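# Move long cardboard box from desk to counter behind shelving

## Task

Pick up the long cardboard box on the desk and set it down lying on the counter that sits behind the shelving, with no part of it hanging past the counter's edge. The stacked cartons must stay undisturbed. The robot must not topple or finish leaning, or the attempt fails. The box has to rest there by itself at the end; if the robot is still what holds it in place, it is not done.

## Robot and tools

ROBOT. A Rainbow Robotics RB-Y1: a wheeled base (two drive wheels, two rear casters; 0.66 m long, 0.58 m wide, front edge 0.10 m ahead of the drive axle), a folding torso (leg with ankle, knee, hip), two 7-joint arms with parallel grippers, and a pan/tilt head. Cameras: head_camera, left_wrist_camera, right_wrist_camera. Loose objects may occasionally get nudged by an outside push.

FRAMES. Base frame: origin on the floor between the drive wheels, x forward, y left, z up. The reported chest, left_hand and right_hand are in this frame; chest is a spine point 0.08 m under the shoulders, and each hand point sits between its finger pads, fingers along the hand's -z, closing along its x. Printed hand positions can be off, more so at full reach. Odometry frame is the base frame at scene start; base_odometry counts wheel rotation only, so wheel slip looks like travel. Heading is left-positive, -3.142 to 3.142.

execute_actions. Argument "actions": a list holding a single action, or empty (empty just returns state and images). Optional "cameras": list of camera names or "all"; omitted/null means all, [] means none; a bad name rejects the call. An action may contain:
- "base": exactly one of {"translate_m": d}, a relative straight drive in metres from the current spot, forward positive, -3 to 3; or {"rotate_rad": d}, a relative turn in place in radians, left (counter-clockwise seen from above) positive, -3.2 to 3.2. No sideways motion. A base move needing over 8.667 s at its top speed is refused.
- "joints": an object keyed by joint name, each value an absolute target (radians, grippers in metres). Both arms share this single object; name only the joints you want. Ranges: torso_squat_rad 0..1.2 (bigger lowers chest, kept level); torso_shift_rad -0.3..0.6 (positive pushes hips forward); torso_pitch_rad -0.2..1.4 (positive leans forward); torso_yaw_rad -1.5..1.5 (positive left). Left arm: shoulder_pitch -2.356..2.356 (0 hanging, negative raises forward/up/in), shoulder_roll 0..3.141 (positive lifts outward left), shoulder_yaw -2.094..2.094, elbow -2.617..0.01 (0 straight, negative bends forward), forearm_roll -3.141..3.141, wrist_pitch -1.57..1.919 (negative tips hand forward), hand_roll -2.705..2.705, gripper_m 0..0.1 (pad gap). Right arm the same except right_shoulder_roll_rad -3.141..0 (negative lifts outward right); yaw and roll signs match the left (positive = leftward / counter-clockwise from above). head_pan_rad -0.523..0.523 relative to chest, head_tilt_rad -0.35..1.57 (positive looks down). Done tolerance ±0.02 rad, grippers ±0.004 m.
- "speeds": caps for this action only: translate_m 0.05..0.4 m/s, rotate_rad 0.1..1.509 rad/s (max values are the defaults).
- "min_time_s": 0.1..8, minimum duration for each arm/head motion; slower motions are not changed.
Parts of one action start together, may finish at different times, and no action exceeds 15 s. Unknown keys or out-of-range values reject the whole call with no motion. Joints or base left out may still be driving toward an older target. Top speeds: arm joints 1 rad/s (wrist/forearm/hand roll 1.5), head 1.5, squat and pitch 0.3, shift 0.15, torso yaw 0.6, grippers 0.1 m/s.

Torso combined limits: squat+shift <= 1.52; squat-shift+pitch <= 1.57; shift+0.5 pitch-0.4 squat <= 0.7; shift+0.3 pitch-0.5 squat <= 0.39. Violating one leaves those torso joints partway with "off_target".

Gripping: command an opening at least 0.005 m narrower than the object; the resulting "off_target" is expected.

wait: "seconds" 0..10; nothing new commanded, returns state and images. zoom_image: "camera" plus "region" [x0, y0, x1, y1] in pixels from the top-left of that camera's latest full image, at most 504x504. read_manual: only licence texts, no motion. finished_scene: "scene" number; ends the scene for good after the last command is held and reports success, so only call it once the box rests on its own. A reply without any tool call ends everything.

RESULT LINES. base_status and joint_status describe how each motion ended: "done" (for the base: wheels turned the commanded amount, slip possible); "off_target" (rested away from target, may still push); "limit_stop_at_<name>" (built-in limit); "contact_stop" (arm or torso met firm resistance, or load too heavy); "time_out" (took too long); "stopped_with_arm" (torso halted because an arm contact-stopped). After contact_stop, time_out or stopped_with_arm the whole group (the four torso joints, or one arm's seven joints) freezes and forgets its targets. "limit_stop_at_own_body" means a guard stopped an arm or torso just short of hitting the robot's own body; move them apart. "joint command not followed" with a "cause:" line means an arm's targets were blocked by the self/arm-to-arm collision check (grippers, fingers and palms are not checked between arms); those joints show "not_followed" and may be retried later. on_its_own lists uncommanded parts; "held at" is a held target, not a measured position. A "Motor temperatures" line gives per-arm joint temperatures in joint_positions order; MOTOR HOT warns from 65 °C, and at 80 °C an OVER-TEMPERATURE FAULT brakes things ("limit_stop_at_motor_heat"); resend targets afterwards. A TORQUE FAULT (contact torque at a joint's load limit; elbows 33.1, shoulders 64.4, wrist joints 23 N m, load included) halts the robot for 10 s. If any call reports a stop, the remaining calls of that reply are skipped.

RECOVERY. After a stop, first relieve pressure in a separate action: arms first, then torso. If both hands hold one object and the torso contact-stops right at start with nothing in the way, resend every arm joint (not grippers) at its current joint_positions value, then repeat the torso command.

AVOID. The base does not stop on hitting furniture and may keep pushing; the bent leg can stick out past the front, and a leg pressing furniture can shove the robot backward unseen by odometry. Never let arms collide or squeeze each other. Each arm handles about 3 kg; heavy weight held far forward can tip the robot with nothing to stop it. No drops, slams, hard pushes, or knocking the stacked cartons. The simulation keeps running while you think, with the robot holding its last command.

Each tool is called after "Request:" by a JSON object that holds its "method" and its "body", one argument or row to a line.

## Session

Request:
{"method": "execute_actions", "body": {
  "actions": []
}}

Scene clock: 0.00 s.
Motor temperatures (°C, as the motors report them): left_arm=[39 34 32 38 39 45 35] | right_arm=[36 35 39 40 44 47 39]
base_odometry: x=+0.000 y=+0.000 heading=+0.000 (m, m, rad; odometry frame)
base_status: not commanded
joint_positions: torso_squat_rad=+0.350 torso_shift_rad=+0.000 torso_pitch_rad=+0.000 torso_yaw_rad=+0.000 left_shoulder_pitch_rad=-0.002 left_shoulder_roll_rad=+0.030 left_shoulder_yaw_rad=-0.043 left_elbow_rad=-0.126 left_forearm_roll_rad=+0.046 left_wrist_pitch_rad=+0.026 left_hand_roll_rad=-0.010 left_gripper_m=+0.100 right_shoulder_pitch_rad=-0.021 right_shoulder_roll_rad=-0.030 right_shoulder_yaw_rad=-0.017 right_elbow_rad=-0.285 right_forearm_roll_rad=-0.044 right_wrist_pitch_rad=+0.008 right_hand_roll_rad=-0.005 right_gripper_m=+0.100 head_pan_rad=-0.001 head_tilt_rad=+0.401
joint_status: not commanded
chest: x=-0.2281 y=+0.0002 z=+1.2475 quat_wxyz=(+1.000, +0.000, +0.000, +0.000) (m; base frame)
left_hand: x=-0.1712 y=+0.2407 z=+0.5646 quat_wxyz=(+0.999, +0.013, -0.051, -0.005) (m; base frame)
right_hand: x=-0.0772 y=-0.2439 z=+0.5785 quat_wxyz=(+0.989, -0.012, -0.148, -0.028) (m; base frame)
pictures: head_camera, left_wrist_camera, right_wrist_camera
Images, in order (width x height): head_camera 896x504, left_wrist_camera 644x364, right_wrist_camera 644x364.

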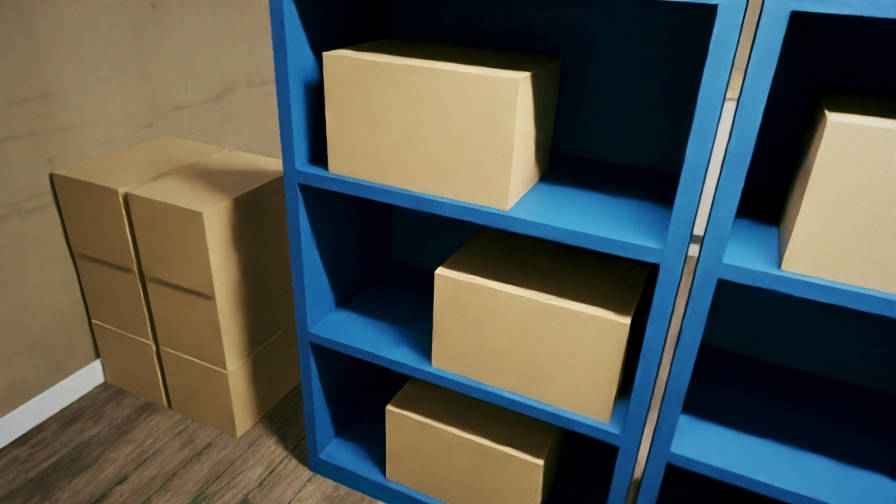

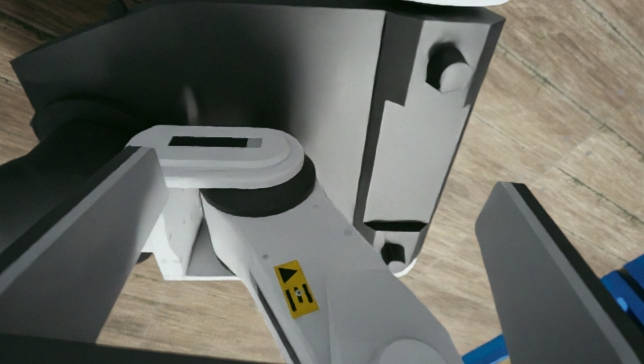

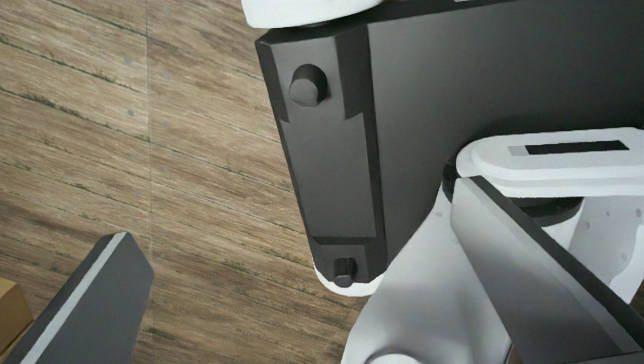

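Look around.

Request:
{"method": "execute_actions", "body": {
  "actions": [
    {"base":{"rotate_rad":-1.3},"joints":{"head_tilt_rad":0.2}}
  ],
  "cameras": ["head_camera"]
}}

Request:
{"method": "execute_actions", "body": {
  "actions": [
    {"base":{"rotate_rad":-1.3}}
  ],
  "cameras": ["head_camera"]
}}

Request:
{"method": "execute_actions", "body": {
  "actions": [
    {"base":{"rotate_rad":-1.3}}
  ],
  "cameras": ["head_camera"]
}}

Request:
{"method": "execute_actions", "body": {
  "actions": [
    {"base":{"rotate_rad":-1.3}}
  ],
  "cameras": ["head_camera"]
}}

Scene clock: 3.73 s.
Motor temperatures (°C, as the motors report them): left_arm=[39 34 32 38 39 45 35] | right_arm=[36 35 39 40 44 47 39]
base_odometry: x=+0.000 y=+0.000 heading=-1.299 (m, m, rad; odometry frame)
base_status: done
joint_positions: torso_squat_rad=+0.350 torso_shift_rad=+0.000 torso_pitch_rad=+0.000 torso_yaw_rad=+0.000 left_shoulder_pitch_rad=-0.002 left_shoulder_roll_rad=+0.030 left_shoulder_yaw_rad=-0.043 left_elbow_rad=-0.126 left_forearm_roll_rad=+0.046 left_wrist_pitch_rad=+0.026 left_hand_roll_rad=-0.010 left_gripper_m=+0.100 right_shoulder_pitch_rad=-0.021 right_shoulder_roll_rad=-0.030 right_shoulder_yaw_rad=-0.017 right_elbow_rad=-0.285 right_forearm_roll_rad=-0.044 right_wrist_pitch_rad=+0.008 right_hand_roll_rad=-0.005 right_gripper_m=+0.100 head_pan_rad=-0.001 head_tilt_rad=+0.200
joint_status: all done
chest: x=-0.2282 y=+0.0002 z=+1.2475 quat_wxyz=(+1.000, +0.000, +0.000, +0.000) (m; base frame)
left_hand: x=-0.1712 y=+0.2407 z=+0.5646 quat_wxyz=(+0.999, +0.013, -0.051, -0.005) (m; base frame)
right_hand: x=-0.0772 y=-0.2439 z=+0.5786 quat_wxyz=(+0.989, -0.012, -0.148, -0.028) (m; base frame)
pictures: head_camera
Images, in order (width x height): head_camera 896x504.

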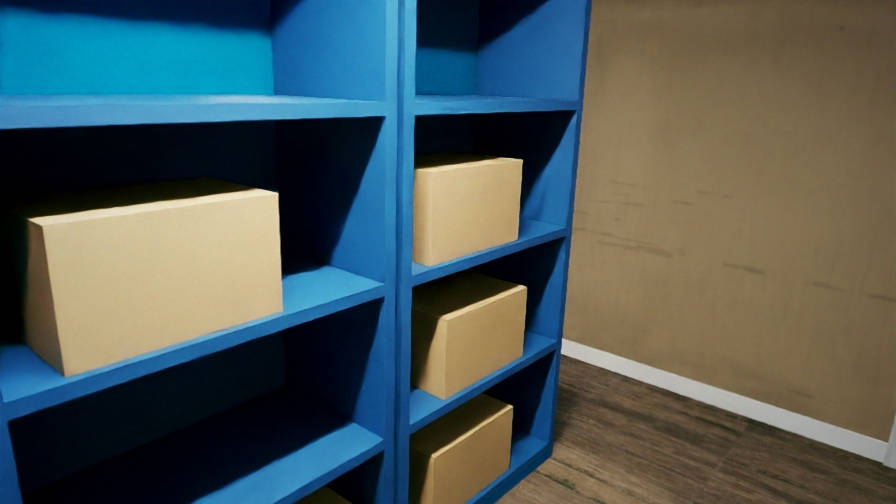

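Scene clock: 7.33 s.
Motor temperatures (°C, as the motors report them): left_arm=[39 34 32 38 39 45 35] | right_arm=[36 35 39 41 44 47 39]
base_odometry: x=+0.000 y=+0.000 heading=-2.599 (m, m, rad; odometry frame)
base_status: done
joint_positions: torso_squat_rad=+0.350 torso_shift_rad=+0.000 torso_pitch_rad=+0.000 torso_yaw_rad=+0.000 left_shoulder_pitch_rad=-0.002 left_shoulder_roll_rad=+0.030 left_shoulder_yaw_rad=-0.043 left_elbow_rad=-0.126 left_forearm_roll_rad=+0.046 left_wrist_pitch_rad=+0.026 left_hand_roll_rad=-0.010 left_gripper_m=+0.100 right_shoulder_pitch_rad=-0.021 right_shoulder_roll_rad=-0.030 right_shoulder_yaw_rad=-0.017 right_elbow_rad=-0.285 right_forearm_roll_rad=-0.044 right_wrist_pitch_rad=+0.008 right_hand_roll_rad=-0.005 right_gripper_m=+0.100 head_pan_rad=-0.001 head_tilt_rad=+0.200
joint_status: not commanded
chest: x=-0.2282 y=+0.0002 z=+1.2475 quat_wxyz=(+1.000, +0.000, +0.000, +0.000) (m; base frame)
left_hand: x=-0.1712 y=+0.2407 z=+0.5646 quat_wxyz=(+0.999, +0.013, -0.051, -0.005) (m; base frame)
right_hand: x=-0.0772 y=-0.2439 z=+0.5786 quat_wxyz=(+0.988, -0.012, -0.148, -0.028) (m; base frame)
pictures: head_camera
Images, in order (width x height): head_camera 896x504.

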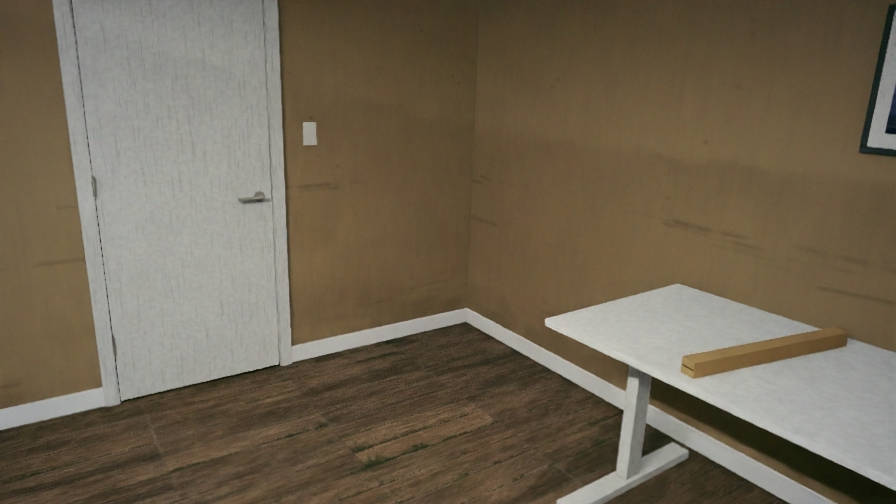

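Scene clock: 10.93 s.
Motor temperatures (°C, as the motors report them): left_arm=[39 34 32 38 39 45 35] | right_arm=[36 35 39 41 44 47 39]
base_odometry: x=+0.000 y=+0.000 heading=+2.385 (m, m, rad; odometry frame)
base_status: done
joint_positions: torso_squat_rad=+0.350 torso_shift_rad=+0.000 torso_pitch_rad=+0.000 torso_yaw_rad=+0.000 left_shoulder_pitch_rad=-0.002 left_shoulder_roll_rad=+0.030 left_shoulder_yaw_rad=-0.043 left_elbow_rad=-0.126 left_forearm_roll_rad=+0.046 left_wrist_pitch_rad=+0.026 left_hand_roll_rad=-0.010 left_gripper_m=+0.100 right_shoulder_pitch_rad=-0.021 right_shoulder_roll_rad=-0.030 right_shoulder_yaw_rad=-0.017 right_elbow_rad=-0.285 right_forearm_roll_rad=-0.044 right_wrist_pitch_rad=+0.008 right_hand_roll_rad=-0.005 right_gripper_m=+0.100 head_pan_rad=-0.001 head_tilt_rad=+0.200
joint_status: not commanded
chest: x=-0.2282 y=+0.0002 z=+1.2475 quat_wxyz=(+1.000, +0.000, +0.000, +0.000) (m; base frame)
left_hand: x=-0.1712 y=+0.2407 z=+0.5646 quat_wxyz=(+0.999, +0.013, -0.051, -0.005) (m; base frame)
right_hand: x=-0.0772 y=-0.2439 z=+0.5786 quat_wxyz=(+0.988, -0.012, -0.148, -0.028) (m; base frame)
pictures: head_camera
Images, in order (width x height): head_camera 896x504.

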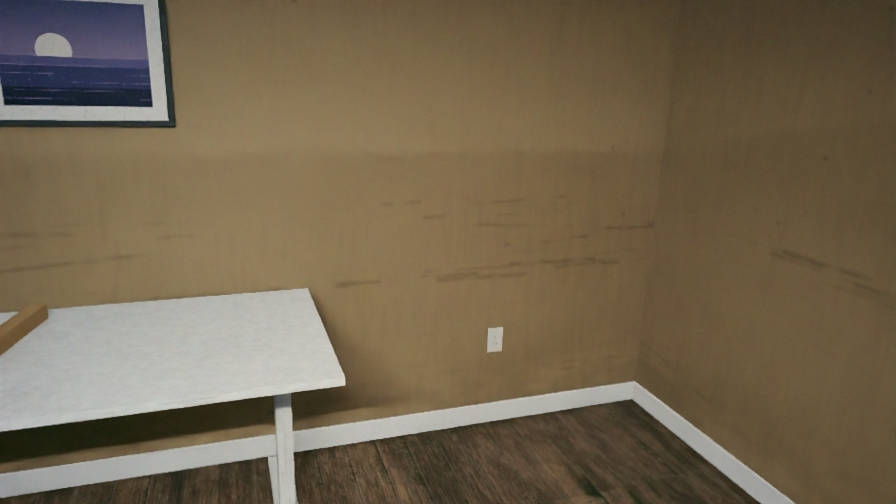

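Scene clock: 14.53 s.
Motor temperatures (°C, as the motors report them): left_arm=[39 34 32 38 39 45 35] | right_arm=[36 35 39 41 44 47 39]
base_odometry: x=+0.000 y=+0.000 heading=+1.086 (m, m, rad; odometry frame)
base_status: done
joint_positions: torso_squat_rad=+0.350 torso_shift_rad=+0.000 torso_pitch_rad=+0.000 torso_yaw_rad=+0.000 left_shoulder_pitch_rad=-0.002 left_shoulder_roll_rad=+0.030 left_shoulder_yaw_rad=-0.043 left_elbow_rad=-0.126 left_forearm_roll_rad=+0.046 left_wrist_pitch_rad=+0.026 left_hand_roll_rad=-0.010 left_gripper_m=+0.100 right_shoulder_pitch_rad=-0.021 right_shoulder_roll_rad=-0.030 right_shoulder_yaw_rad=-0.017 right_elbow_rad=-0.285 right_forearm_roll_rad=-0.044 right_wrist_pitch_rad=+0.008 right_hand_roll_rad=-0.005 right_gripper_m=+0.100 head_pan_rad=-0.001 head_tilt_rad=+0.200
joint_status: not commanded
chest: x=-0.2282 y=+0.0002 z=+1.2475 quat_wxyz=(+1.000, +0.000, +0.000, +0.000) (m; base frame)
left_hand: x=-0.1712 y=+0.2407 z=+0.5646 quat_wxyz=(+0.999, +0.013, -0.051, -0.005) (m; base frame)
right_hand: x=-0.0772 y=-0.2439 z=+0.5786 quat_wxyz=(+0.988, -0.012, -0.148, -0.028) (m; base frame)
pictures: head_camera
Images, in order (width x height): head_camera 896x504.

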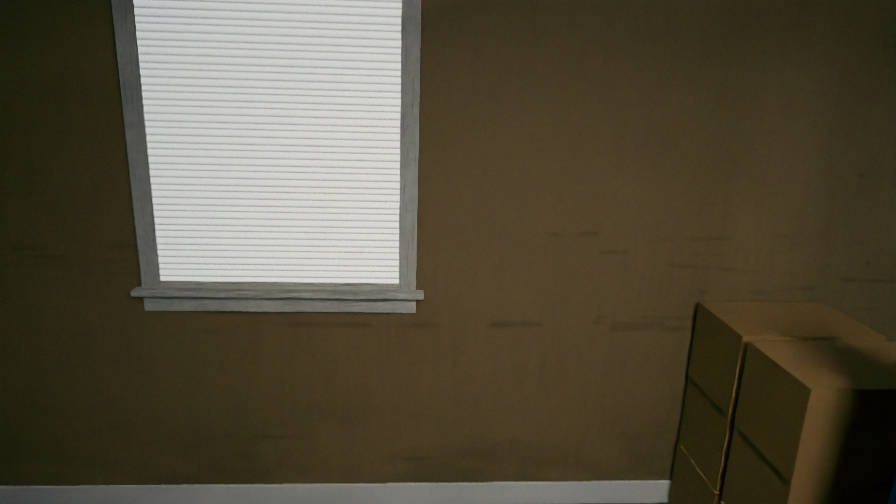

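Request:
{"method": "execute_actions", "body": {
  "actions": [
    {"base":{"translate_m":-0.62},"joints":{"torso_squat_rad":0.1,"left_shoulder_pitch_rad":-0.3,"left_elbow_rad":-2.0,"left_wrist_pitch_rad":0.7,"right_elbow_rad":-0.1}}
  ],
  "cameras": []
}}

Request:
{"method": "execute_actions", "body": {
  "actions": [
    {"base":{"rotate_rad":1.57},"joints":{"head_tilt_rad":0.5}}
  ],
  "cameras": []
}}

Request:
{"method": "execute_actions", "body": {
  "actions": [
    {"base":{"translate_m":0.8}}
  ],
  "cameras": ["head_camera"]
}}

Scene clock: 18.17 s.
Motor temperatures (°C, as the motors report them): left_arm=[39 34 32 38 39 45 35] | right_arm=[36 35 39 41 44 47 39]
base_odometry: x=-0.289 y=-0.548 heading=+1.084 (m, m, rad; odometry frame)
base_status: done
joint_positions: torso_squat_rad=+0.100 torso_shift_rad=+0.000 torso_pitch_rad=+0.000 torso_yaw_rad=+0.000 left_shoulder_pitch_rad=-0.300 left_shoulder_roll_rad=+0.030 left_shoulder_yaw_rad=-0.043 left_elbow_rad=-2.000 left_forearm_roll_rad=+0.046 left_wrist_pitch_rad=+0.700 left_hand_roll_rad=-0.010 left_gripper_m=+0.100 right_shoulder_pitch_rad=-0.021 right_shoulder_roll_rad=-0.030 right_shoulder_yaw_rad=-0.017 right_elbow_rad=-0.100 right_forearm_roll_rad=-0.044 right_wrist_pitch_rad=+0.008 right_hand_roll_rad=-0.005 right_gripper_m=+0.100 head_pan_rad=-0.001 head_tilt_rad=+0.200
joint_status: all done
chest: x=-0.2282 y=+0.0002 z=+1.2864 quat_wxyz=(+1.000, +0.000, +0.000, +0.000) (m; base frame)
left_hand: x=+0.3177 y=+0.1458 z=+1.2548 quat_wxyz=(+0.701, -0.047, -0.708, -0.069) (m; base frame)
right_hand: x=-0.1665 y=-0.2433 z=+0.6045 quat_wxyz=(+0.998, -0.014, -0.056, -0.029) (m; base frame)
pictures: none
No camera images: the call's "cameras" was empty. Leave "cameras" out to get every camera's image.

Scene clock: 22.17 s.
Motor temperatures (°C, as the motors report them): left_arm=[39 34 32 38 39 45 35] | right_arm=[36 35 39 41 44 47 39]
base_odometry: x=-0.289 y=-0.548 heading=+2.654 (m, m, rad; odometry frame)
base_status: done
joint_positions: torso_squat_rad=+0.100 torso_shift_rad=+0.000 torso_pitch_rad=+0.000 torso_yaw_rad=+0.000 left_shoulder_pitch_rad=-0.300 left_shoulder_roll_rad=+0.030 left_shoulder_yaw_rad=-0.043 left_elbow_rad=-2.000 left_forearm_roll_rad=+0.046 left_wrist_pitch_rad=+0.700 left_hand_roll_rad=-0.010 left_gripper_m=+0.100 right_shoulder_pitch_rad=-0.021 right_shoulder_roll_rad=-0.030 right_shoulder_yaw_rad=-0.017 right_elbow_rad=-0.100 right_forearm_roll_rad=-0.044 right_wrist_pitch_rad=+0.008 right_hand_roll_rad=-0.005 right_gripper_m=+0.100 head_pan_rad=-0.001 head_tilt_rad=+0.500
joint_status: all done
chest: x=-0.2282 y=+0.0001 z=+1.2864 quat_wxyz=(+1.000, +0.000, +0.000, +0.000) (m; base frame)
left_hand: x=+0.3177 y=+0.1458 z=+1.2549 quat_wxyz=(+0.701, -0.047, -0.708, -0.069) (m; base frame)
right_hand: x=-0.1665 y=-0.2433 z=+0.6045 quat_wxyz=(+0.998, -0.014, -0.056, -0.029) (m; base frame)
pictures: none
No camera images: the call's "cameras" was empty. Leave "cameras" out to get every camera's image.

Scene clock: 25.73 s.
Motor temperatures (°C, as the motors report them): left_arm=[39 34 32 38 39 45 35] | right_arm=[36 35 39 41 44 47 39]
base_odometry: x=-0.996 y=-0.174 heading=+2.655 (m, m, rad; odometry frame)
base_status: done
joint_positions: torso_squat_rad=+0.100 torso_shift_rad=+0.000 torso_pitch_rad=+0.000 torso_yaw_rad=+0.000 left_shoulder_pitch_rad=-0.300 left_shoulder_roll_rad=+0.030 left_shoulder_yaw_rad=-0.043 left_elbow_rad=-2.000 left_forearm_roll_rad=+0.046 left_wrist_pitch_rad=+0.700 left_hand_roll_rad=-0.010 left_gripper_m=+0.100 right_shoulder_pitch_rad=-0.021 right_shoulder_roll_rad=-0.030 right_shoulder_yaw_rad=-0.017 right_elbow_rad=-0.100 right_forearm_roll_rad=-0.044 right_wrist_pitch_rad=+0.008 right_hand_roll_rad=-0.005 right_gripper_m=+0.100 head_pan_rad=-0.001 head_tilt_rad=+0.500
joint_status: not commanded
chest: x=-0.2282 y=+0.0001 z=+1.2864 quat_wxyz=(+1.000, +0.000, +0.000, +0.000) (m; base frame)
left_hand: x=+0.3178 y=+0.1457 z=+1.2548 quat_wxyz=(+0.701, -0.047, -0.708, -0.069) (m; base frame)
right_hand: x=-0.1665 y=-0.2433 z=+0.6045 quat_wxyz=(+0.998, -0.014, -0.056, -0.029) (m; base frame)
pictures: head_camera
Images, in order (width x height): head_camera 896x504.

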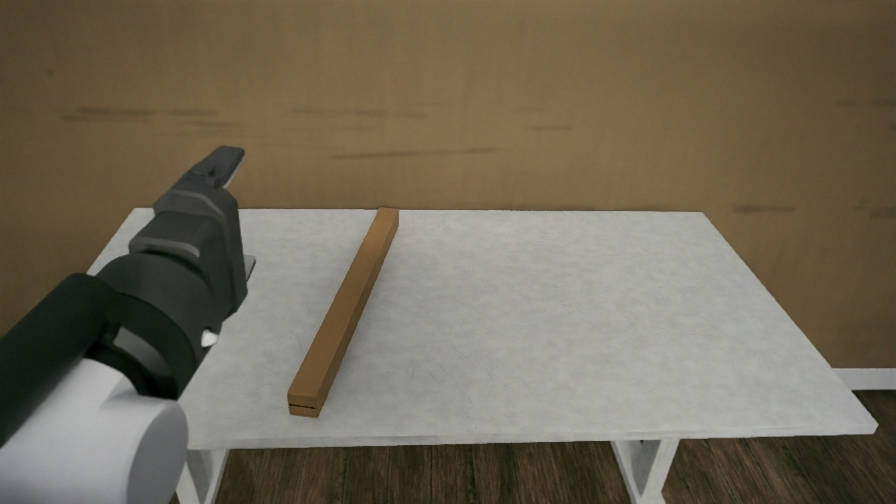

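Request:
{"method": "execute_actions", "body": {
  "actions": [
    {"joints":{"torso_pitch_rad":0.25,"left_shoulder_pitch_rad":-0.83,"left_shoulder_roll_rad":0.12,"left_shoulder_yaw_rad":0,"left_forearm_roll_rad":0,"left_elbow_rad":-0.86,"left_wrist_pitch_rad":1.29,"left_hand_roll_rad":1.5,"head_tilt_rad":0.6}}
  ],
  "cameras": []
}}

Request:
{"method": "execute_actions", "body": {
  "actions": [
    {"base":{"translate_m":0.4}}
  ]
}}

Scene clock: 28.10 s.
Motor temperatures (°C, as the motors report them): left_arm=[39 34 32 38 39 45 35] | right_arm=[36 35 39 41 44 47 39]
base_odometry: x=-0.996 y=-0.174 heading=+2.655 (m, m, rad; odometry frame)
base_status: not commanded
joint_positions: torso_squat_rad=+0.100 torso_shift_rad=+0.000 torso_pitch_rad=+0.250 torso_yaw_rad=+0.000 left_shoulder_pitch_rad=-0.830 left_shoulder_roll_rad=+0.120 left_shoulder_yaw_rad=+0.000 left_elbow_rad=-0.860 left_forearm_roll_rad=+0.000 left_wrist_pitch_rad=+1.290 left_hand_roll_rad=+1.500 left_gripper_m=+0.100 right_shoulder_pitch_rad=-0.021 right_shoulder_roll_rad=-0.030 right_shoulder_yaw_rad=-0.017 right_elbow_rad=-0.100 right_forearm_roll_rad=-0.044 right_wrist_pitch_rad=+0.008 right_hand_roll_rad=-0.005 right_gripper_m=+0.100 head_pan_rad=-0.001 head_tilt_rad=+0.600
joint_status: all done
chest: x=-0.1517 y=+0.0001 z=+1.2768 quat_wxyz=(+0.992, +0.000, +0.125, +0.000) (m; base frame)
left_hand: x=+0.3124 y=+0.2002 z=+0.8336 quat_wxyz=(+0.799, +0.007, -0.088, +0.594) (m; base frame)
right_hand: x=-0.2605 y=-0.2433 z=+0.6008 quat_wxyz=(+0.997, -0.017, +0.069, -0.027) (m; base frame)
pictures: none
No camera images: the call's "cameras" was empty. Leave "cameras" out to get every camera's image.

Scene clock: 30.63 s.
Motor temperatures (°C, as the motors report them): left_arm=[39 35 32 38 39 45 35] | right_arm=[36 35 39 41 44 47 39]
base_odometry: x=-1.350 y=+0.013 heading=+2.655 (m, m, rad; odometry frame)
base_status: done
joint_positions: torso_squat_rad=+0.100 torso_shift_rad=+0.000 torso_pitch_rad=+0.250 torso_yaw_rad=+0.000 left_shoulder_pitch_rad=-0.830 left_shoulder_roll_rad=+0.120 left_shoulder_yaw_rad=+0.000 left_elbow_rad=-0.860 left_forearm_roll_rad=+0.000 left_wrist_pitch_rad=+1.290 left_hand_roll_rad=+1.500 left_gripper_m=+0.100 right_shoulder_pitch_rad=-0.021 right_shoulder_roll_rad=-0.030 right_shoulder_yaw_rad=-0.017 right_elbow_rad=-0.100 right_forearm_roll_rad=-0.044 right_wrist_pitch_rad=+0.008 right_hand_roll_rad=-0.005 right_gripper_m=+0.100 head_pan_rad=-0.001 head_tilt_rad=+0.600
joint_status: not commanded
chest: x=-0.1517 y=+0.0001 z=+1.2768 quat_wxyz=(+0.992, +0.000, +0.125, +0.000) (m; base frame)
left_hand: x=+0.3124 y=+0.2001 z=+0.8337 quat_wxyz=(+0.799, +0.007, -0.088, +0.594) (m; base frame)
right_hand: x=-0.2605 y=-0.2433 z=+0.6008 quat_wxyz=(+0.997, -0.017, +0.069, -0.027) (m; base frame)
pictures: head_camera, left_wrist_camera, right_wrist_camera
Images, in order (width x height): head_camera 896x504, left_wrist_camera 644x364, right_wrist_camera 644x364.

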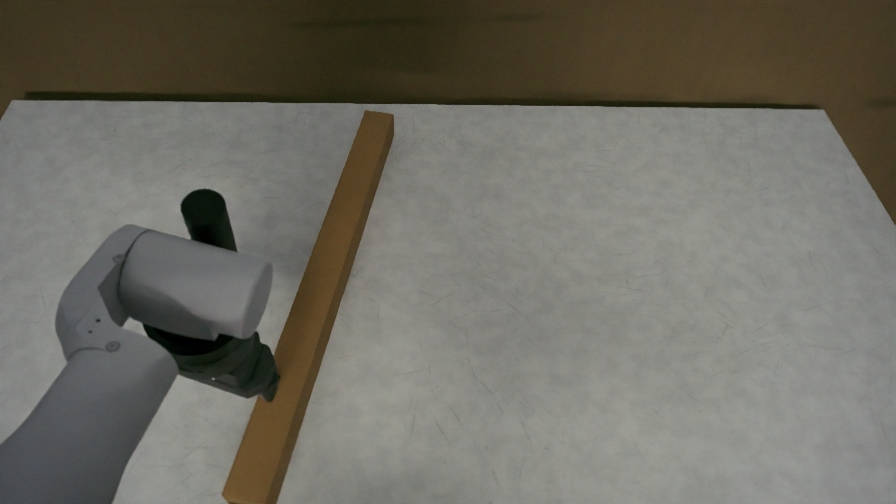

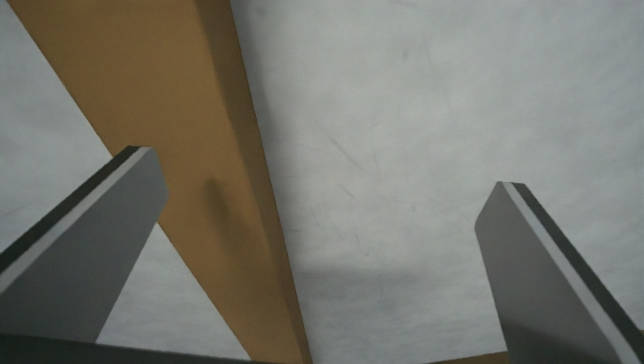

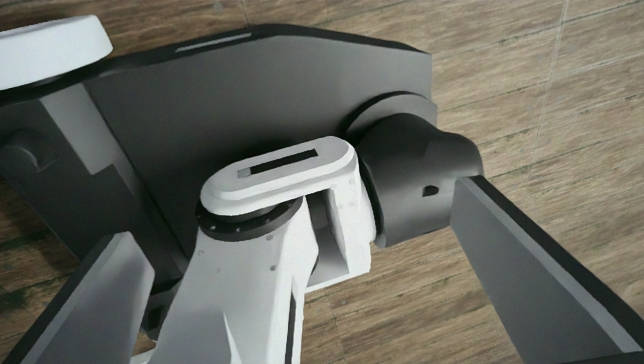

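Request:
{"method": "execute_actions", "body": {
  "actions": [
    {"base":{"translate_m":0.15},"joints":{"torso_yaw_rad":0.06,"left_wrist_pitch_rad":1.42,"left_hand_roll_rad":1.62}}
  ]
}}

Scene clock: 32.40 s.
Motor temperatures (°C, as the motors report them): left_arm=[39 35 32 38 39 45 35] | right_arm=[36 35 39 41 44 47 39]
base_odometry: x=-1.482 y=+0.084 heading=+2.655 (m, m, rad; odometry frame)
base_status: done
joint_positions: torso_squat_rad=+0.100 torso_shift_rad=+0.000 torso_pitch_rad=+0.250 torso_yaw_rad=+0.060 left_shoulder_pitch_rad=-0.830 left_shoulder_roll_rad=+0.120 left_shoulder_yaw_rad=+0.000 left_elbow_rad=-0.860 left_forearm_roll_rad=+0.000 left_wrist_pitch_rad=+1.420 left_hand_roll_rad=+1.620 left_gripper_m=+0.100 right_shoulder_pitch_rad=-0.021 right_shoulder_roll_rad=-0.030 right_shoulder_yaw_rad=-0.017 right_elbow_rad=-0.100 right_forearm_roll_rad=-0.044 right_wrist_pitch_rad=+0.008 right_hand_roll_rad=-0.005 right_gripper_m=+0.100 head_pan_rad=-0.001 head_tilt_rad=+0.600
joint_status: all done
chest: x=-0.1517 y=+0.0001 z=+1.2768 quat_wxyz=(+0.992, +0.004, +0.125, +0.030) (m; base frame)
left_hand: x=+0.2703 y=+0.2383 z=+0.8358 quat_wxyz=(+0.741, +0.060, -0.052, +0.667) (m; base frame)
right_hand: x=-0.2465 y=-0.2392 z=+0.5972 quat_wxyz=(+0.998, -0.012, +0.068, +0.002) (m; base frame)
pictures: head_camera, left_wrist_camera, right_wrist_camera
Images, in order (width x height): head_camera 896x504, left_wrist_camera 644x364, right_wrist_camera 644x364.

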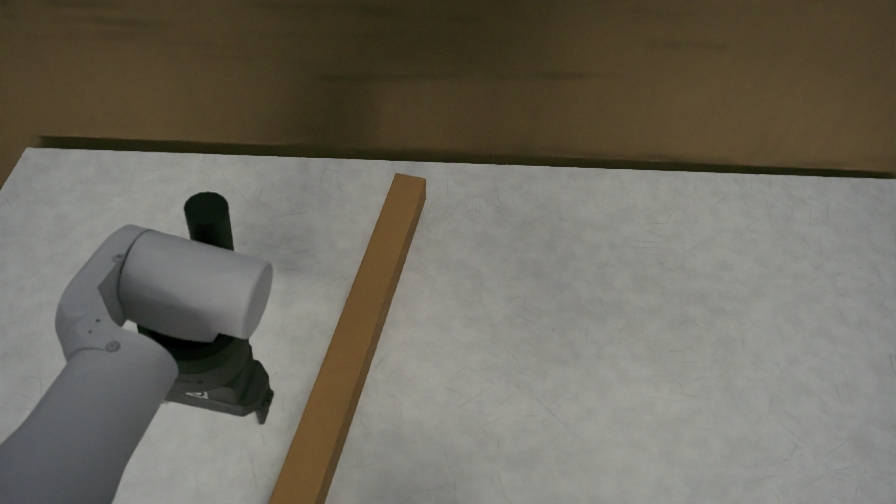

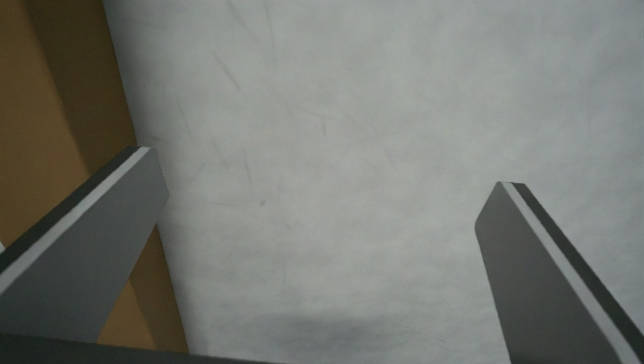

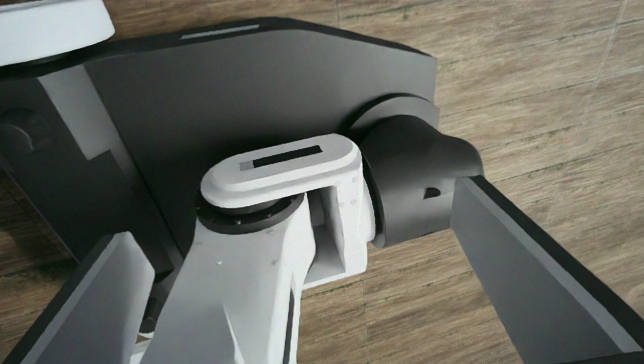

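Request:
{"method": "execute_actions", "body": {
  "actions": [
    {"base":{"translate_m":0.06},"joints":{"torso_yaw_rad":-0.15,"torso_pitch_rad":0.33,"left_shoulder_pitch_rad":-1.0,"left_elbow_rad":-0.75,"left_wrist_pitch_rad":1.4,"left_hand_roll_rad":1.8}}
  ]
}}

Scene clock: 33.77 s.
Motor temperatures (°C, as the motors report them): left_arm=[39 35 32 38 39 45 35] | right_arm=[36 35 39 41 44 47 39]
base_odometry: x=-1.536 y=+0.112 heading=+2.656 (m, m, rad; odometry frame)
base_status: done
joint_positions: torso_squat_rad=+0.100 torso_shift_rad=+0.000 torso_pitch_rad=+0.330 torso_yaw_rad=-0.150 left_shoulder_pitch_rad=-1.000 left_shoulder_roll_rad=+0.120 left_shoulder_yaw_rad=+0.000 left_elbow_rad=-0.750 left_forearm_roll_rad=+0.000 left_wrist_pitch_rad=+1.400 left_hand_roll_rad=+1.800 left_gripper_m=+0.100 right_shoulder_pitch_rad=-0.021 right_shoulder_roll_rad=-0.030 right_shoulder_yaw_rad=-0.017 right_elbow_rad=-0.100 right_forearm_roll_rad=-0.044 right_wrist_pitch_rad=+0.008 right_hand_roll_rad=-0.005 right_gripper_m=+0.100 head_pan_rad=-0.001 head_tilt_rad=+0.600
joint_status: all done
chest: x=-0.1280 y=+0.0002 z=+1.2697 quat_wxyz=(+0.984, -0.012, +0.164, -0.074) (m; base frame)
left_hand: x=+0.3456 y=+0.0978 z=+0.8246 quat_wxyz=(+0.763, +0.030, -0.040, +0.645) (m; base frame)
right_hand: x=-0.3256 y=-0.2498 z=+0.6166 quat_wxyz=(+0.988, -0.035, +0.109, -0.100) (m; base frame)
pictures: head_camera, left_wrist_camera, right_wrist_camera
Images, in order (width x height): head_camera 896x504, left_wrist_camera 644x364, right_wrist_camera 644x364.

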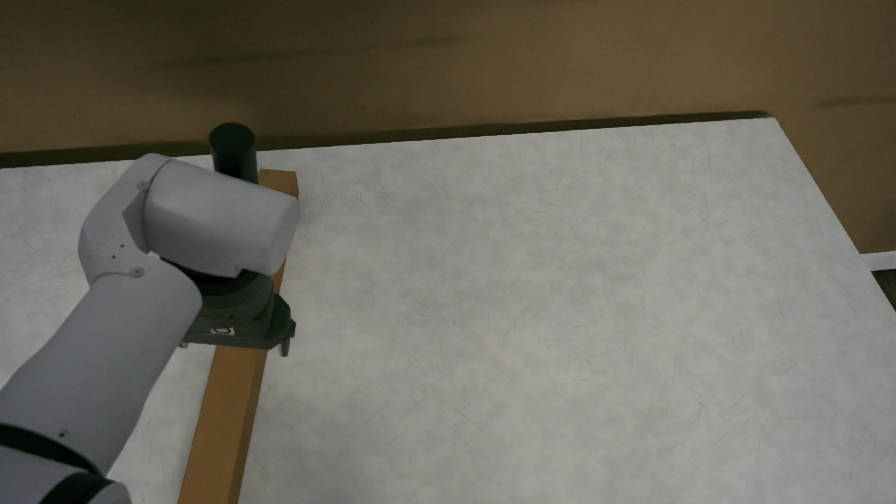

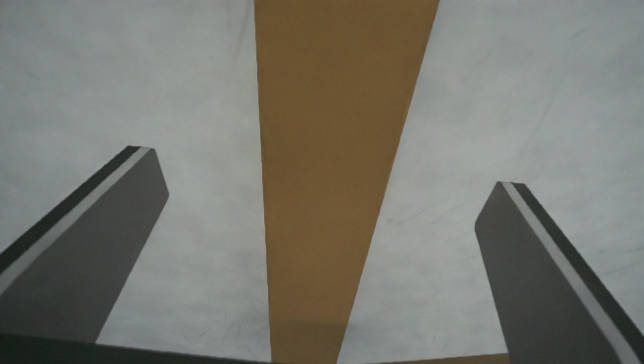

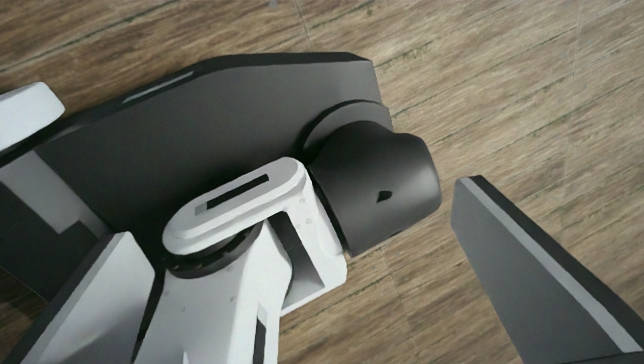

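Request:
{"method": "execute_actions", "body": {
  "actions": [
    {"joints":{"torso_pitch_rad":0.46,"left_wrist_pitch_rad":1.3},"min_time_s":1}
  ]
}}

Scene clock: 35.13 s.
Motor temperatures (°C, as the motors report them): left_arm=[39 35 32 38 39 45 35] | right_arm=[36 35 39 41 44 47 39]
base_odometry: x=-1.535 y=+0.112 heading=+2.656 (m, m, rad; odometry frame)
base_status: not commanded
joint_positions: torso_squat_rad=+0.100 torso_shift_rad=-0.002 torso_pitch_rad=+0.457 torso_yaw_rad=-0.150 left_shoulder_pitch_rad=-1.007 left_shoulder_roll_rad=+0.120 left_shoulder_yaw_rad=+0.000 left_elbow_rad=-0.754 left_forearm_roll_rad=+0.001 left_wrist_pitch_rad=+1.301 left_hand_roll_rad=+1.800 left_gripper_m=+0.099 right_shoulder_pitch_rad=-0.021 right_shoulder_roll_rad=-0.030 right_shoulder_yaw_rad=-0.017 right_elbow_rad=-0.100 right_forearm_roll_rad=-0.044 right_wrist_pitch_rad=+0.008 right_hand_roll_rad=-0.005 right_gripper_m=+0.100 head_pan_rad=-0.001 head_tilt_rad=+0.600
joint_status: all done
chest: x=-0.0926 y=+0.0001 z=+1.2547 quat_wxyz=(+0.971, -0.017, +0.226, -0.073) (m; base frame)
left_hand: x=+0.3462 y=+0.0870 z=+0.7547 quat_wxyz=(+0.766, +0.022, -0.017, +0.642) (m; base frame)
right_hand: x=-0.3712 y=-0.2498 z=+0.6317 quat_wxyz=(+0.980, -0.041, +0.171, -0.097) (m; base frame)
pictures: head_camera, left_wrist_camera, right_wrist_camera
Images, in order (width x height): head_camera 896x504, left_wrist_camera 644x364, right_wrist_camera 644x364.

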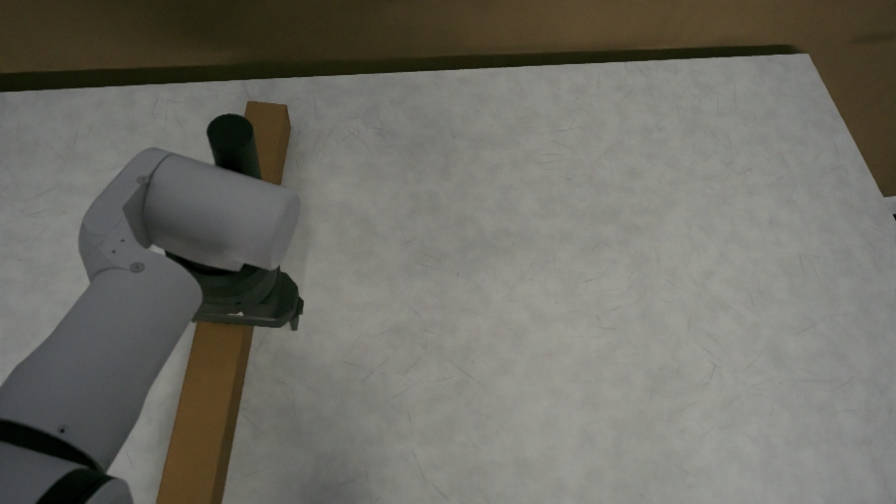

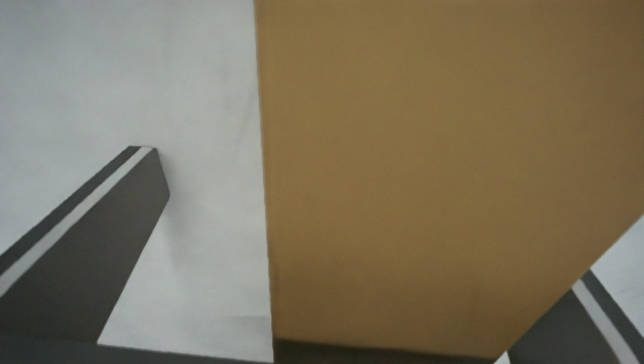

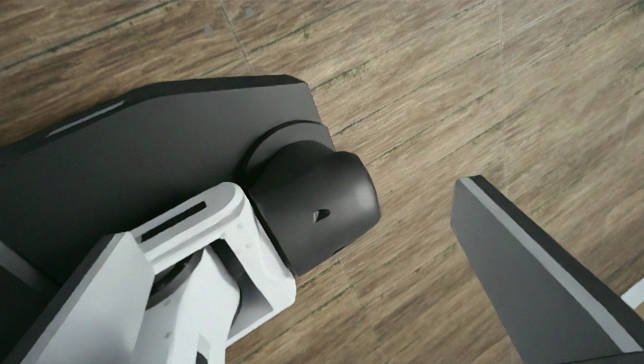

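Request:
{"method": "execute_actions", "body": {
  "actions": [
    {"base":{"translate_m":0.07},"speeds":{"translate_m":0.1}}
  ],
  "cameras": []
}}

Request:
{"method": "execute_actions", "body": {
  "actions": [
    {"joints":{"left_gripper_m":0.02}}
  ],
  "cameras": []
}}

Request:
{"method": "execute_actions", "body": {
  "actions": [
    {"joints":{"torso_pitch_rad":0.2,"left_wrist_pitch_rad":1.55,"head_pan_rad":0.3},"min_time_s":1.5}
  ]
}}

Scene clock: 36.67 s.
Motor temperatures (°C, as the motors report them): left_arm=[39 35 32 38 39 45 35] | right_arm=[36 35 39 41 44 47 39]
base_odometry: x=-1.597 y=+0.144 heading=+2.656 (m, m, rad; odometry frame)
base_status: done
joint_positions: torso_squat_rad=+0.100 torso_shift_rad=-0.002 torso_pitch_rad=+0.457 torso_yaw_rad=-0.150 left_shoulder_pitch_rad=-1.007 left_shoulder_roll_rad=+0.119 left_shoulder_yaw_rad=+0.000 left_elbow_rad=-0.754 left_forearm_roll_rad=+0.001 left_wrist_pitch_rad=+1.300 left_hand_roll_rad=+1.800 left_gripper_m=+0.100 right_shoulder_pitch_rad=-0.021 right_shoulder_roll_rad=-0.030 right_shoulder_yaw_rad=-0.017 right_elbow_rad=-0.100 right_forearm_roll_rad=-0.044 right_wrist_pitch_rad=+0.008 right_hand_roll_rad=-0.005 right_gripper_m=+0.100 head_pan_rad=-0.001 head_tilt_rad=+0.600
joint_status: not commanded
chest: x=-0.0925 y=+0.0001 z=+1.2547 quat_wxyz=(+0.971, -0.017, +0.226, -0.073) (m; base frame)
left_hand: x=+0.3463 y=+0.0861 z=+0.7548 quat_wxyz=(+0.767, +0.021, -0.016, +0.641) (m; base frame)
right_hand: x=-0.3712 y=-0.2498 z=+0.6317 quat_wxyz=(+0.980, -0.041, +0.171, -0.097) (m; base frame)
pictures: none
No camera images: the call's "cameras" was empty. Leave "cameras" out to get every camera's image.

Scene clock: 37.97 s.
Motor temperatures (°C, as the motors report them): left_arm=[39 35 32 38 39 45 35] | right_arm=[36 35 39 41 44 47 39]
base_odometry: x=-1.597 y=+0.144 heading=+2.656 (m, m, rad; odometry frame)
base_status: not commanded
joint_positions: torso_squat_rad=+0.100 torso_shift_rad=-0.001 torso_pitch_rad=+0.458 torso_yaw_rad=-0.150 left_shoulder_pitch_rad=-1.007 left_shoulder_roll_rad=+0.119 left_shoulder_yaw_rad=+0.000 left_elbow_rad=-0.754 left_forearm_roll_rad=+0.001 left_wrist_pitch_rad=+1.300 left_hand_roll_rad=+1.800 left_gripper_m=+0.051 right_shoulder_pitch_rad=-0.021 right_shoulder_roll_rad=-0.030 right_shoulder_yaw_rad=-0.017 right_elbow_rad=-0.100 right_forearm_roll_rad=-0.044 right_wrist_pitch_rad=+0.008 right_hand_roll_rad=-0.005 right_gripper_m=+0.100 head_pan_rad=-0.001 head_tilt_rad=+0.600
joint_status: left_gripper_m off_target (ended at +0.051, target +0.020)
chest: x=-0.0922 y=+0.0001 z=+1.2546 quat_wxyz=(+0.971, -0.017, +0.226, -0.073) (m; base frame)
left_hand: x=+0.3458 y=+0.0858 z=+0.7540 quat_wxyz=(+0.767, +0.022, -0.016, +0.641) (m; base frame)
right_hand: x=-0.3713 y=-0.2498 z=+0.6319 quat_wxyz=(+0.979, -0.041, +0.172, -0.097) (m; base frame)
pictures: none
No camera images: the call's "cameras" was empty. Leave "cameras" out to get every camera's image.

Scene clock: 39.77 s.
Motor temperatures (°C, as the motors report them): left_arm=[39 35 32 38 39 45 35] | right_arm=[36 35 39 41 44 47 39]
base_odometry: x=-1.597 y=+0.144 heading=+2.656 (m, m, rad; odometry frame)
base_status: not commanded
joint_positions: torso_squat_rad=+0.100 torso_shift_rad=+0.000 torso_pitch_rad=+0.200 torso_yaw_rad=-0.150 left_shoulder_pitch_rad=-1.000 left_shoulder_roll_rad=+0.120 left_shoulder_yaw_rad=+0.000 left_elbow_rad=-0.750 left_forearm_roll_rad=+0.000 left_wrist_pitch_rad=+1.550 left_hand_roll_rad=+1.800 left_gripper_m=+0.051 right_shoulder_pitch_rad=-0.021 right_shoulder_roll_rad=-0.030 right_shoulder_yaw_rad=-0.017 right_elbow_rad=-0.100 right_forearm_roll_rad=-0.044 right_wrist_pitch_rad=+0.008 right_hand_roll_rad=-0.005 right_gripper_m=+0.100 head_pan_rad=+0.300 head_tilt_rad=+0.600
joint_status: all done
chest: x=-0.1669 y=+0.0001 z=+1.2803 quat_wxyz=(+0.992, -0.007, +0.099, -0.075) (m; base frame)
left_hand: x=+0.3284 y=+0.1106 z=+0.8993 quat_wxyz=(+0.756, +0.054, -0.055, +0.650) (m; base frame)
right_hand: x=-0.2780 y=-0.2498 z=+0.6070 quat_wxyz=(+0.993, -0.028, +0.044, -0.102) (m; base frame)
pictures: head_camera, left_wrist_camera, right_wrist_camera
Images, in order (width x height): head_camera 896x504, left_wrist_camera 644x364, right_wrist_camera 644x364.

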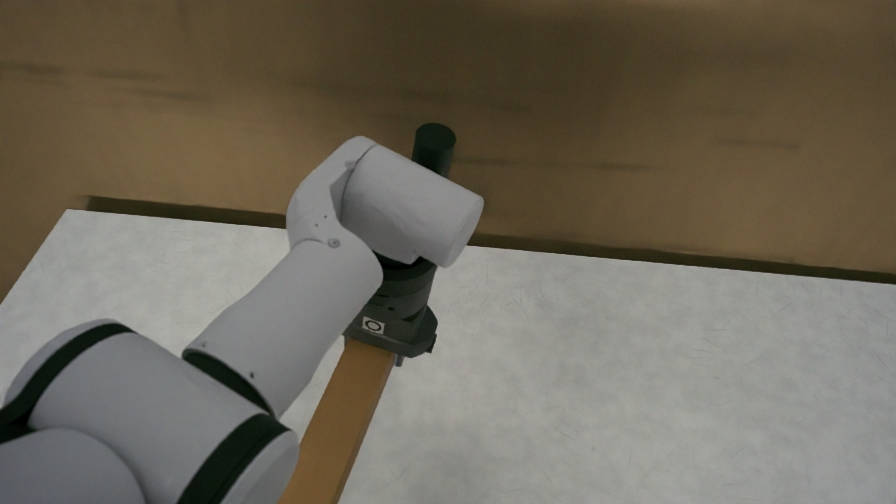

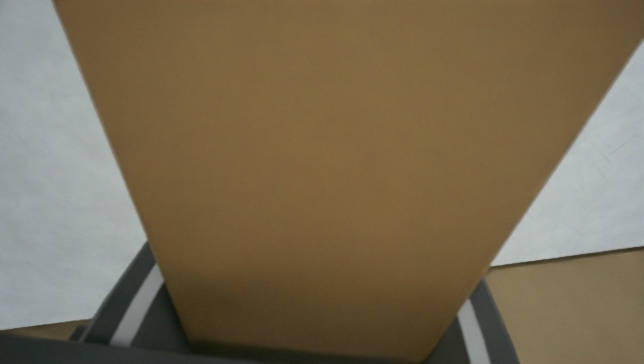

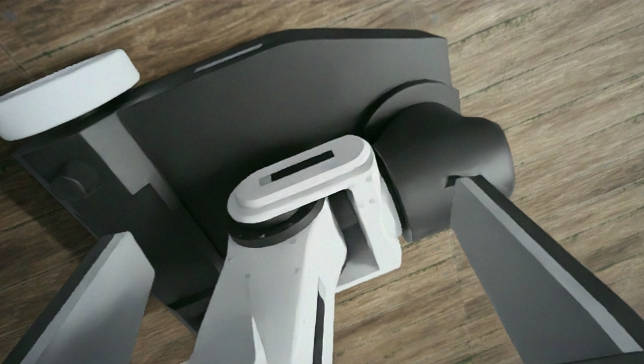

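Request:
{"method": "execute_actions", "body": {
  "actions": [
    {"base":{"translate_m":-0.8},"joints":{"torso_yaw_rad":0,"head_pan_rad":0,"head_tilt_rad":0.3}}
  ],
  "cameras": []
}}

Request:
{"method": "execute_actions", "body": {
  "actions": [
    {"base":{"rotate_rad":1.57},"speeds":{"rotate_rad":0.7}}
  ],
  "cameras": ["head_camera"]
}}

Request:
{"method": "execute_actions", "body": {
  "actions": [
    {"base":{"translate_m":1.5},"joints":{"head_pan_rad":0.5}}
  ],
  "cameras": ["head_camera"]
}}

Scene clock: 43.80 s.
Motor temperatures (°C, as the motors report them): left_arm=[39 35 32 38 39 45 35] | right_arm=[36 35 39 41 44 47 39]
base_odometry: x=-0.890 y=-0.229 heading=+2.657 (m, m, rad; odometry frame)
base_status: done
joint_positions: torso_squat_rad=+0.100 torso_shift_rad=+0.000 torso_pitch_rad=+0.200 torso_yaw_rad=+0.000 left_shoulder_pitch_rad=-1.000 left_shoulder_roll_rad=+0.120 left_shoulder_yaw_rad=+0.000 left_elbow_rad=-0.750 left_forearm_roll_rad=+0.000 left_wrist_pitch_rad=+1.550 left_hand_roll_rad=+1.800 left_gripper_m=+0.051 right_shoulder_pitch_rad=-0.021 right_shoulder_roll_rad=-0.030 right_shoulder_yaw_rad=-0.017 right_elbow_rad=-0.100 right_forearm_roll_rad=-0.044 right_wrist_pitch_rad=+0.008 right_hand_roll_rad=-0.005 right_gripper_m=+0.100 head_pan_rad=+0.000 head_tilt_rad=+0.300
joint_status: all done
chest: x=-0.1668 y=+0.0002 z=+1.2803 quat_wxyz=(+0.995, +0.000, +0.100, +0.000) (m; base frame)
left_hand: x=+0.3060 y=+0.1936 z=+0.9038 quat_wxyz=(+0.705, +0.069, -0.061, +0.703) (m; base frame)
right_hand: x=-0.2417 y=-0.2433 z=+0.5996 quat_wxyz=(+0.999, -0.017, +0.044, -0.028) (m; base frame)
pictures: none
No camera images: the call's "cameras" was empty. Leave "cameras" out to get every camera's image.

Scene clock: 47.77 s.
Motor temperatures (°C, as the motors report them): left_arm=[39 35 32 38 39 45 35] | right_arm=[36 35 39 41 44 47 39]
base_odometry: x=-0.890 y=-0.229 heading=-2.056 (m, m, rad; odometry frame)
base_status: done
joint_positions: torso_squat_rad=+0.100 torso_shift_rad=+0.000 torso_pitch_rad=+0.200 torso_yaw_rad=+0.000 left_shoulder_pitch_rad=-1.000 left_shoulder_roll_rad=+0.120 left_shoulder_yaw_rad=+0.000 left_elbow_rad=-0.750 left_forearm_roll_rad=+0.000 left_wrist_pitch_rad=+1.550 left_hand_roll_rad=+1.800 left_gripper_m=+0.051 right_shoulder_pitch_rad=-0.021 right_shoulder_roll_rad=-0.030 right_shoulder_yaw_rad=-0.017 right_elbow_rad=-0.100 right_forearm_roll_rad=-0.044 right_wrist_pitch_rad=+0.008 right_hand_roll_rad=-0.005 right_gripper_m=+0.100 head_pan_rad=+0.000 head_tilt_rad=+0.300
joint_status: not commanded
chest: x=-0.1668 y=+0.0002 z=+1.2803 quat_wxyz=(+0.995, +0.000, +0.100, +0.000) (m; base frame)
left_hand: x=+0.3060 y=+0.1936 z=+0.9038 quat_wxyz=(+0.705, +0.069, -0.061, +0.703) (m; base frame)
right_hand: x=-0.2417 y=-0.2433 z=+0.5996 quat_wxyz=(+0.999, -0.017, +0.044, -0.028) (m; base frame)
pictures: head_camera
Images, in order (width x height): head_camera 896x504.

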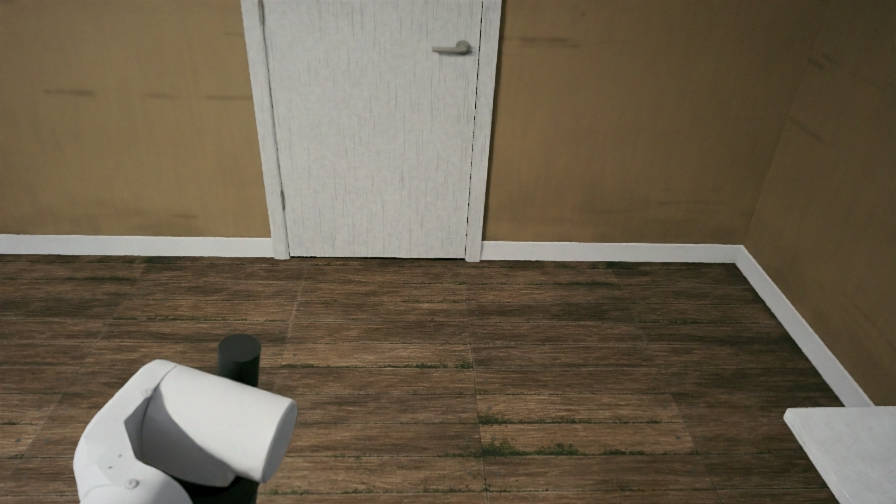

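Scene clock: 53.07 s.
Motor temperatures (°C, as the motors report them): left_arm=[39 35 32 38 39 45 35] | right_arm=[36 35 39 41 44 47 39]
base_odometry: x=-1.589 y=-1.556 heading=-2.056 (m, m, rad; odometry frame)
base_status: done
joint_positions: torso_squat_rad=+0.100 torso_shift_rad=+0.000 torso_pitch_rad=+0.200 torso_yaw_rad=+0.000 left_shoulder_pitch_rad=-1.000 left_shoulder_roll_rad=+0.120 left_shoulder_yaw_rad=+0.000 left_elbow_rad=-0.750 left_forearm_roll_rad=+0.000 left_wrist_pitch_rad=+1.550 left_hand_roll_rad=+1.800 left_gripper_m=+0.051 right_shoulder_pitch_rad=-0.021 right_shoulder_roll_rad=-0.030 right_shoulder_yaw_rad=-0.017 right_elbow_rad=-0.100 right_forearm_roll_rad=-0.044 right_wrist_pitch_rad=+0.008 right_hand_roll_rad=-0.005 right_gripper_m=+0.100 head_pan_rad=+0.500 head_tilt_rad=+0.300
joint_status: all done
chest: x=-0.1668 y=+0.0002 z=+1.2803 quat_wxyz=(+0.995, +0.000, +0.100, +0.000) (m; base frame)
left_hand: x=+0.3060 y=+0.1935 z=+0.9038 quat_wxyz=(+0.705, +0.069, -0.061, +0.703) (m; base frame)
right_hand: x=-0.2417 y=-0.2433 z=+0.5996 quat_wxyz=(+0.999, -0.017, +0.044, -0.028) (m; base frame)
pictures: head_camera
Images, in order (width x height): head_camera 896x504.

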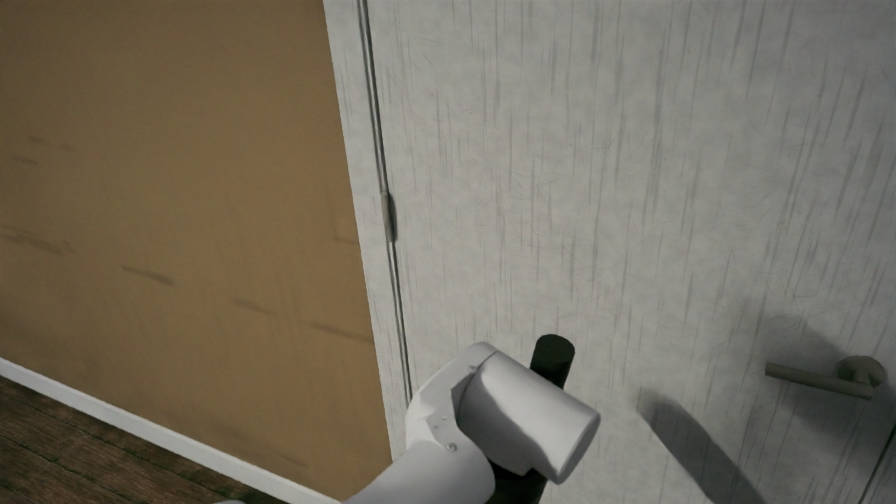

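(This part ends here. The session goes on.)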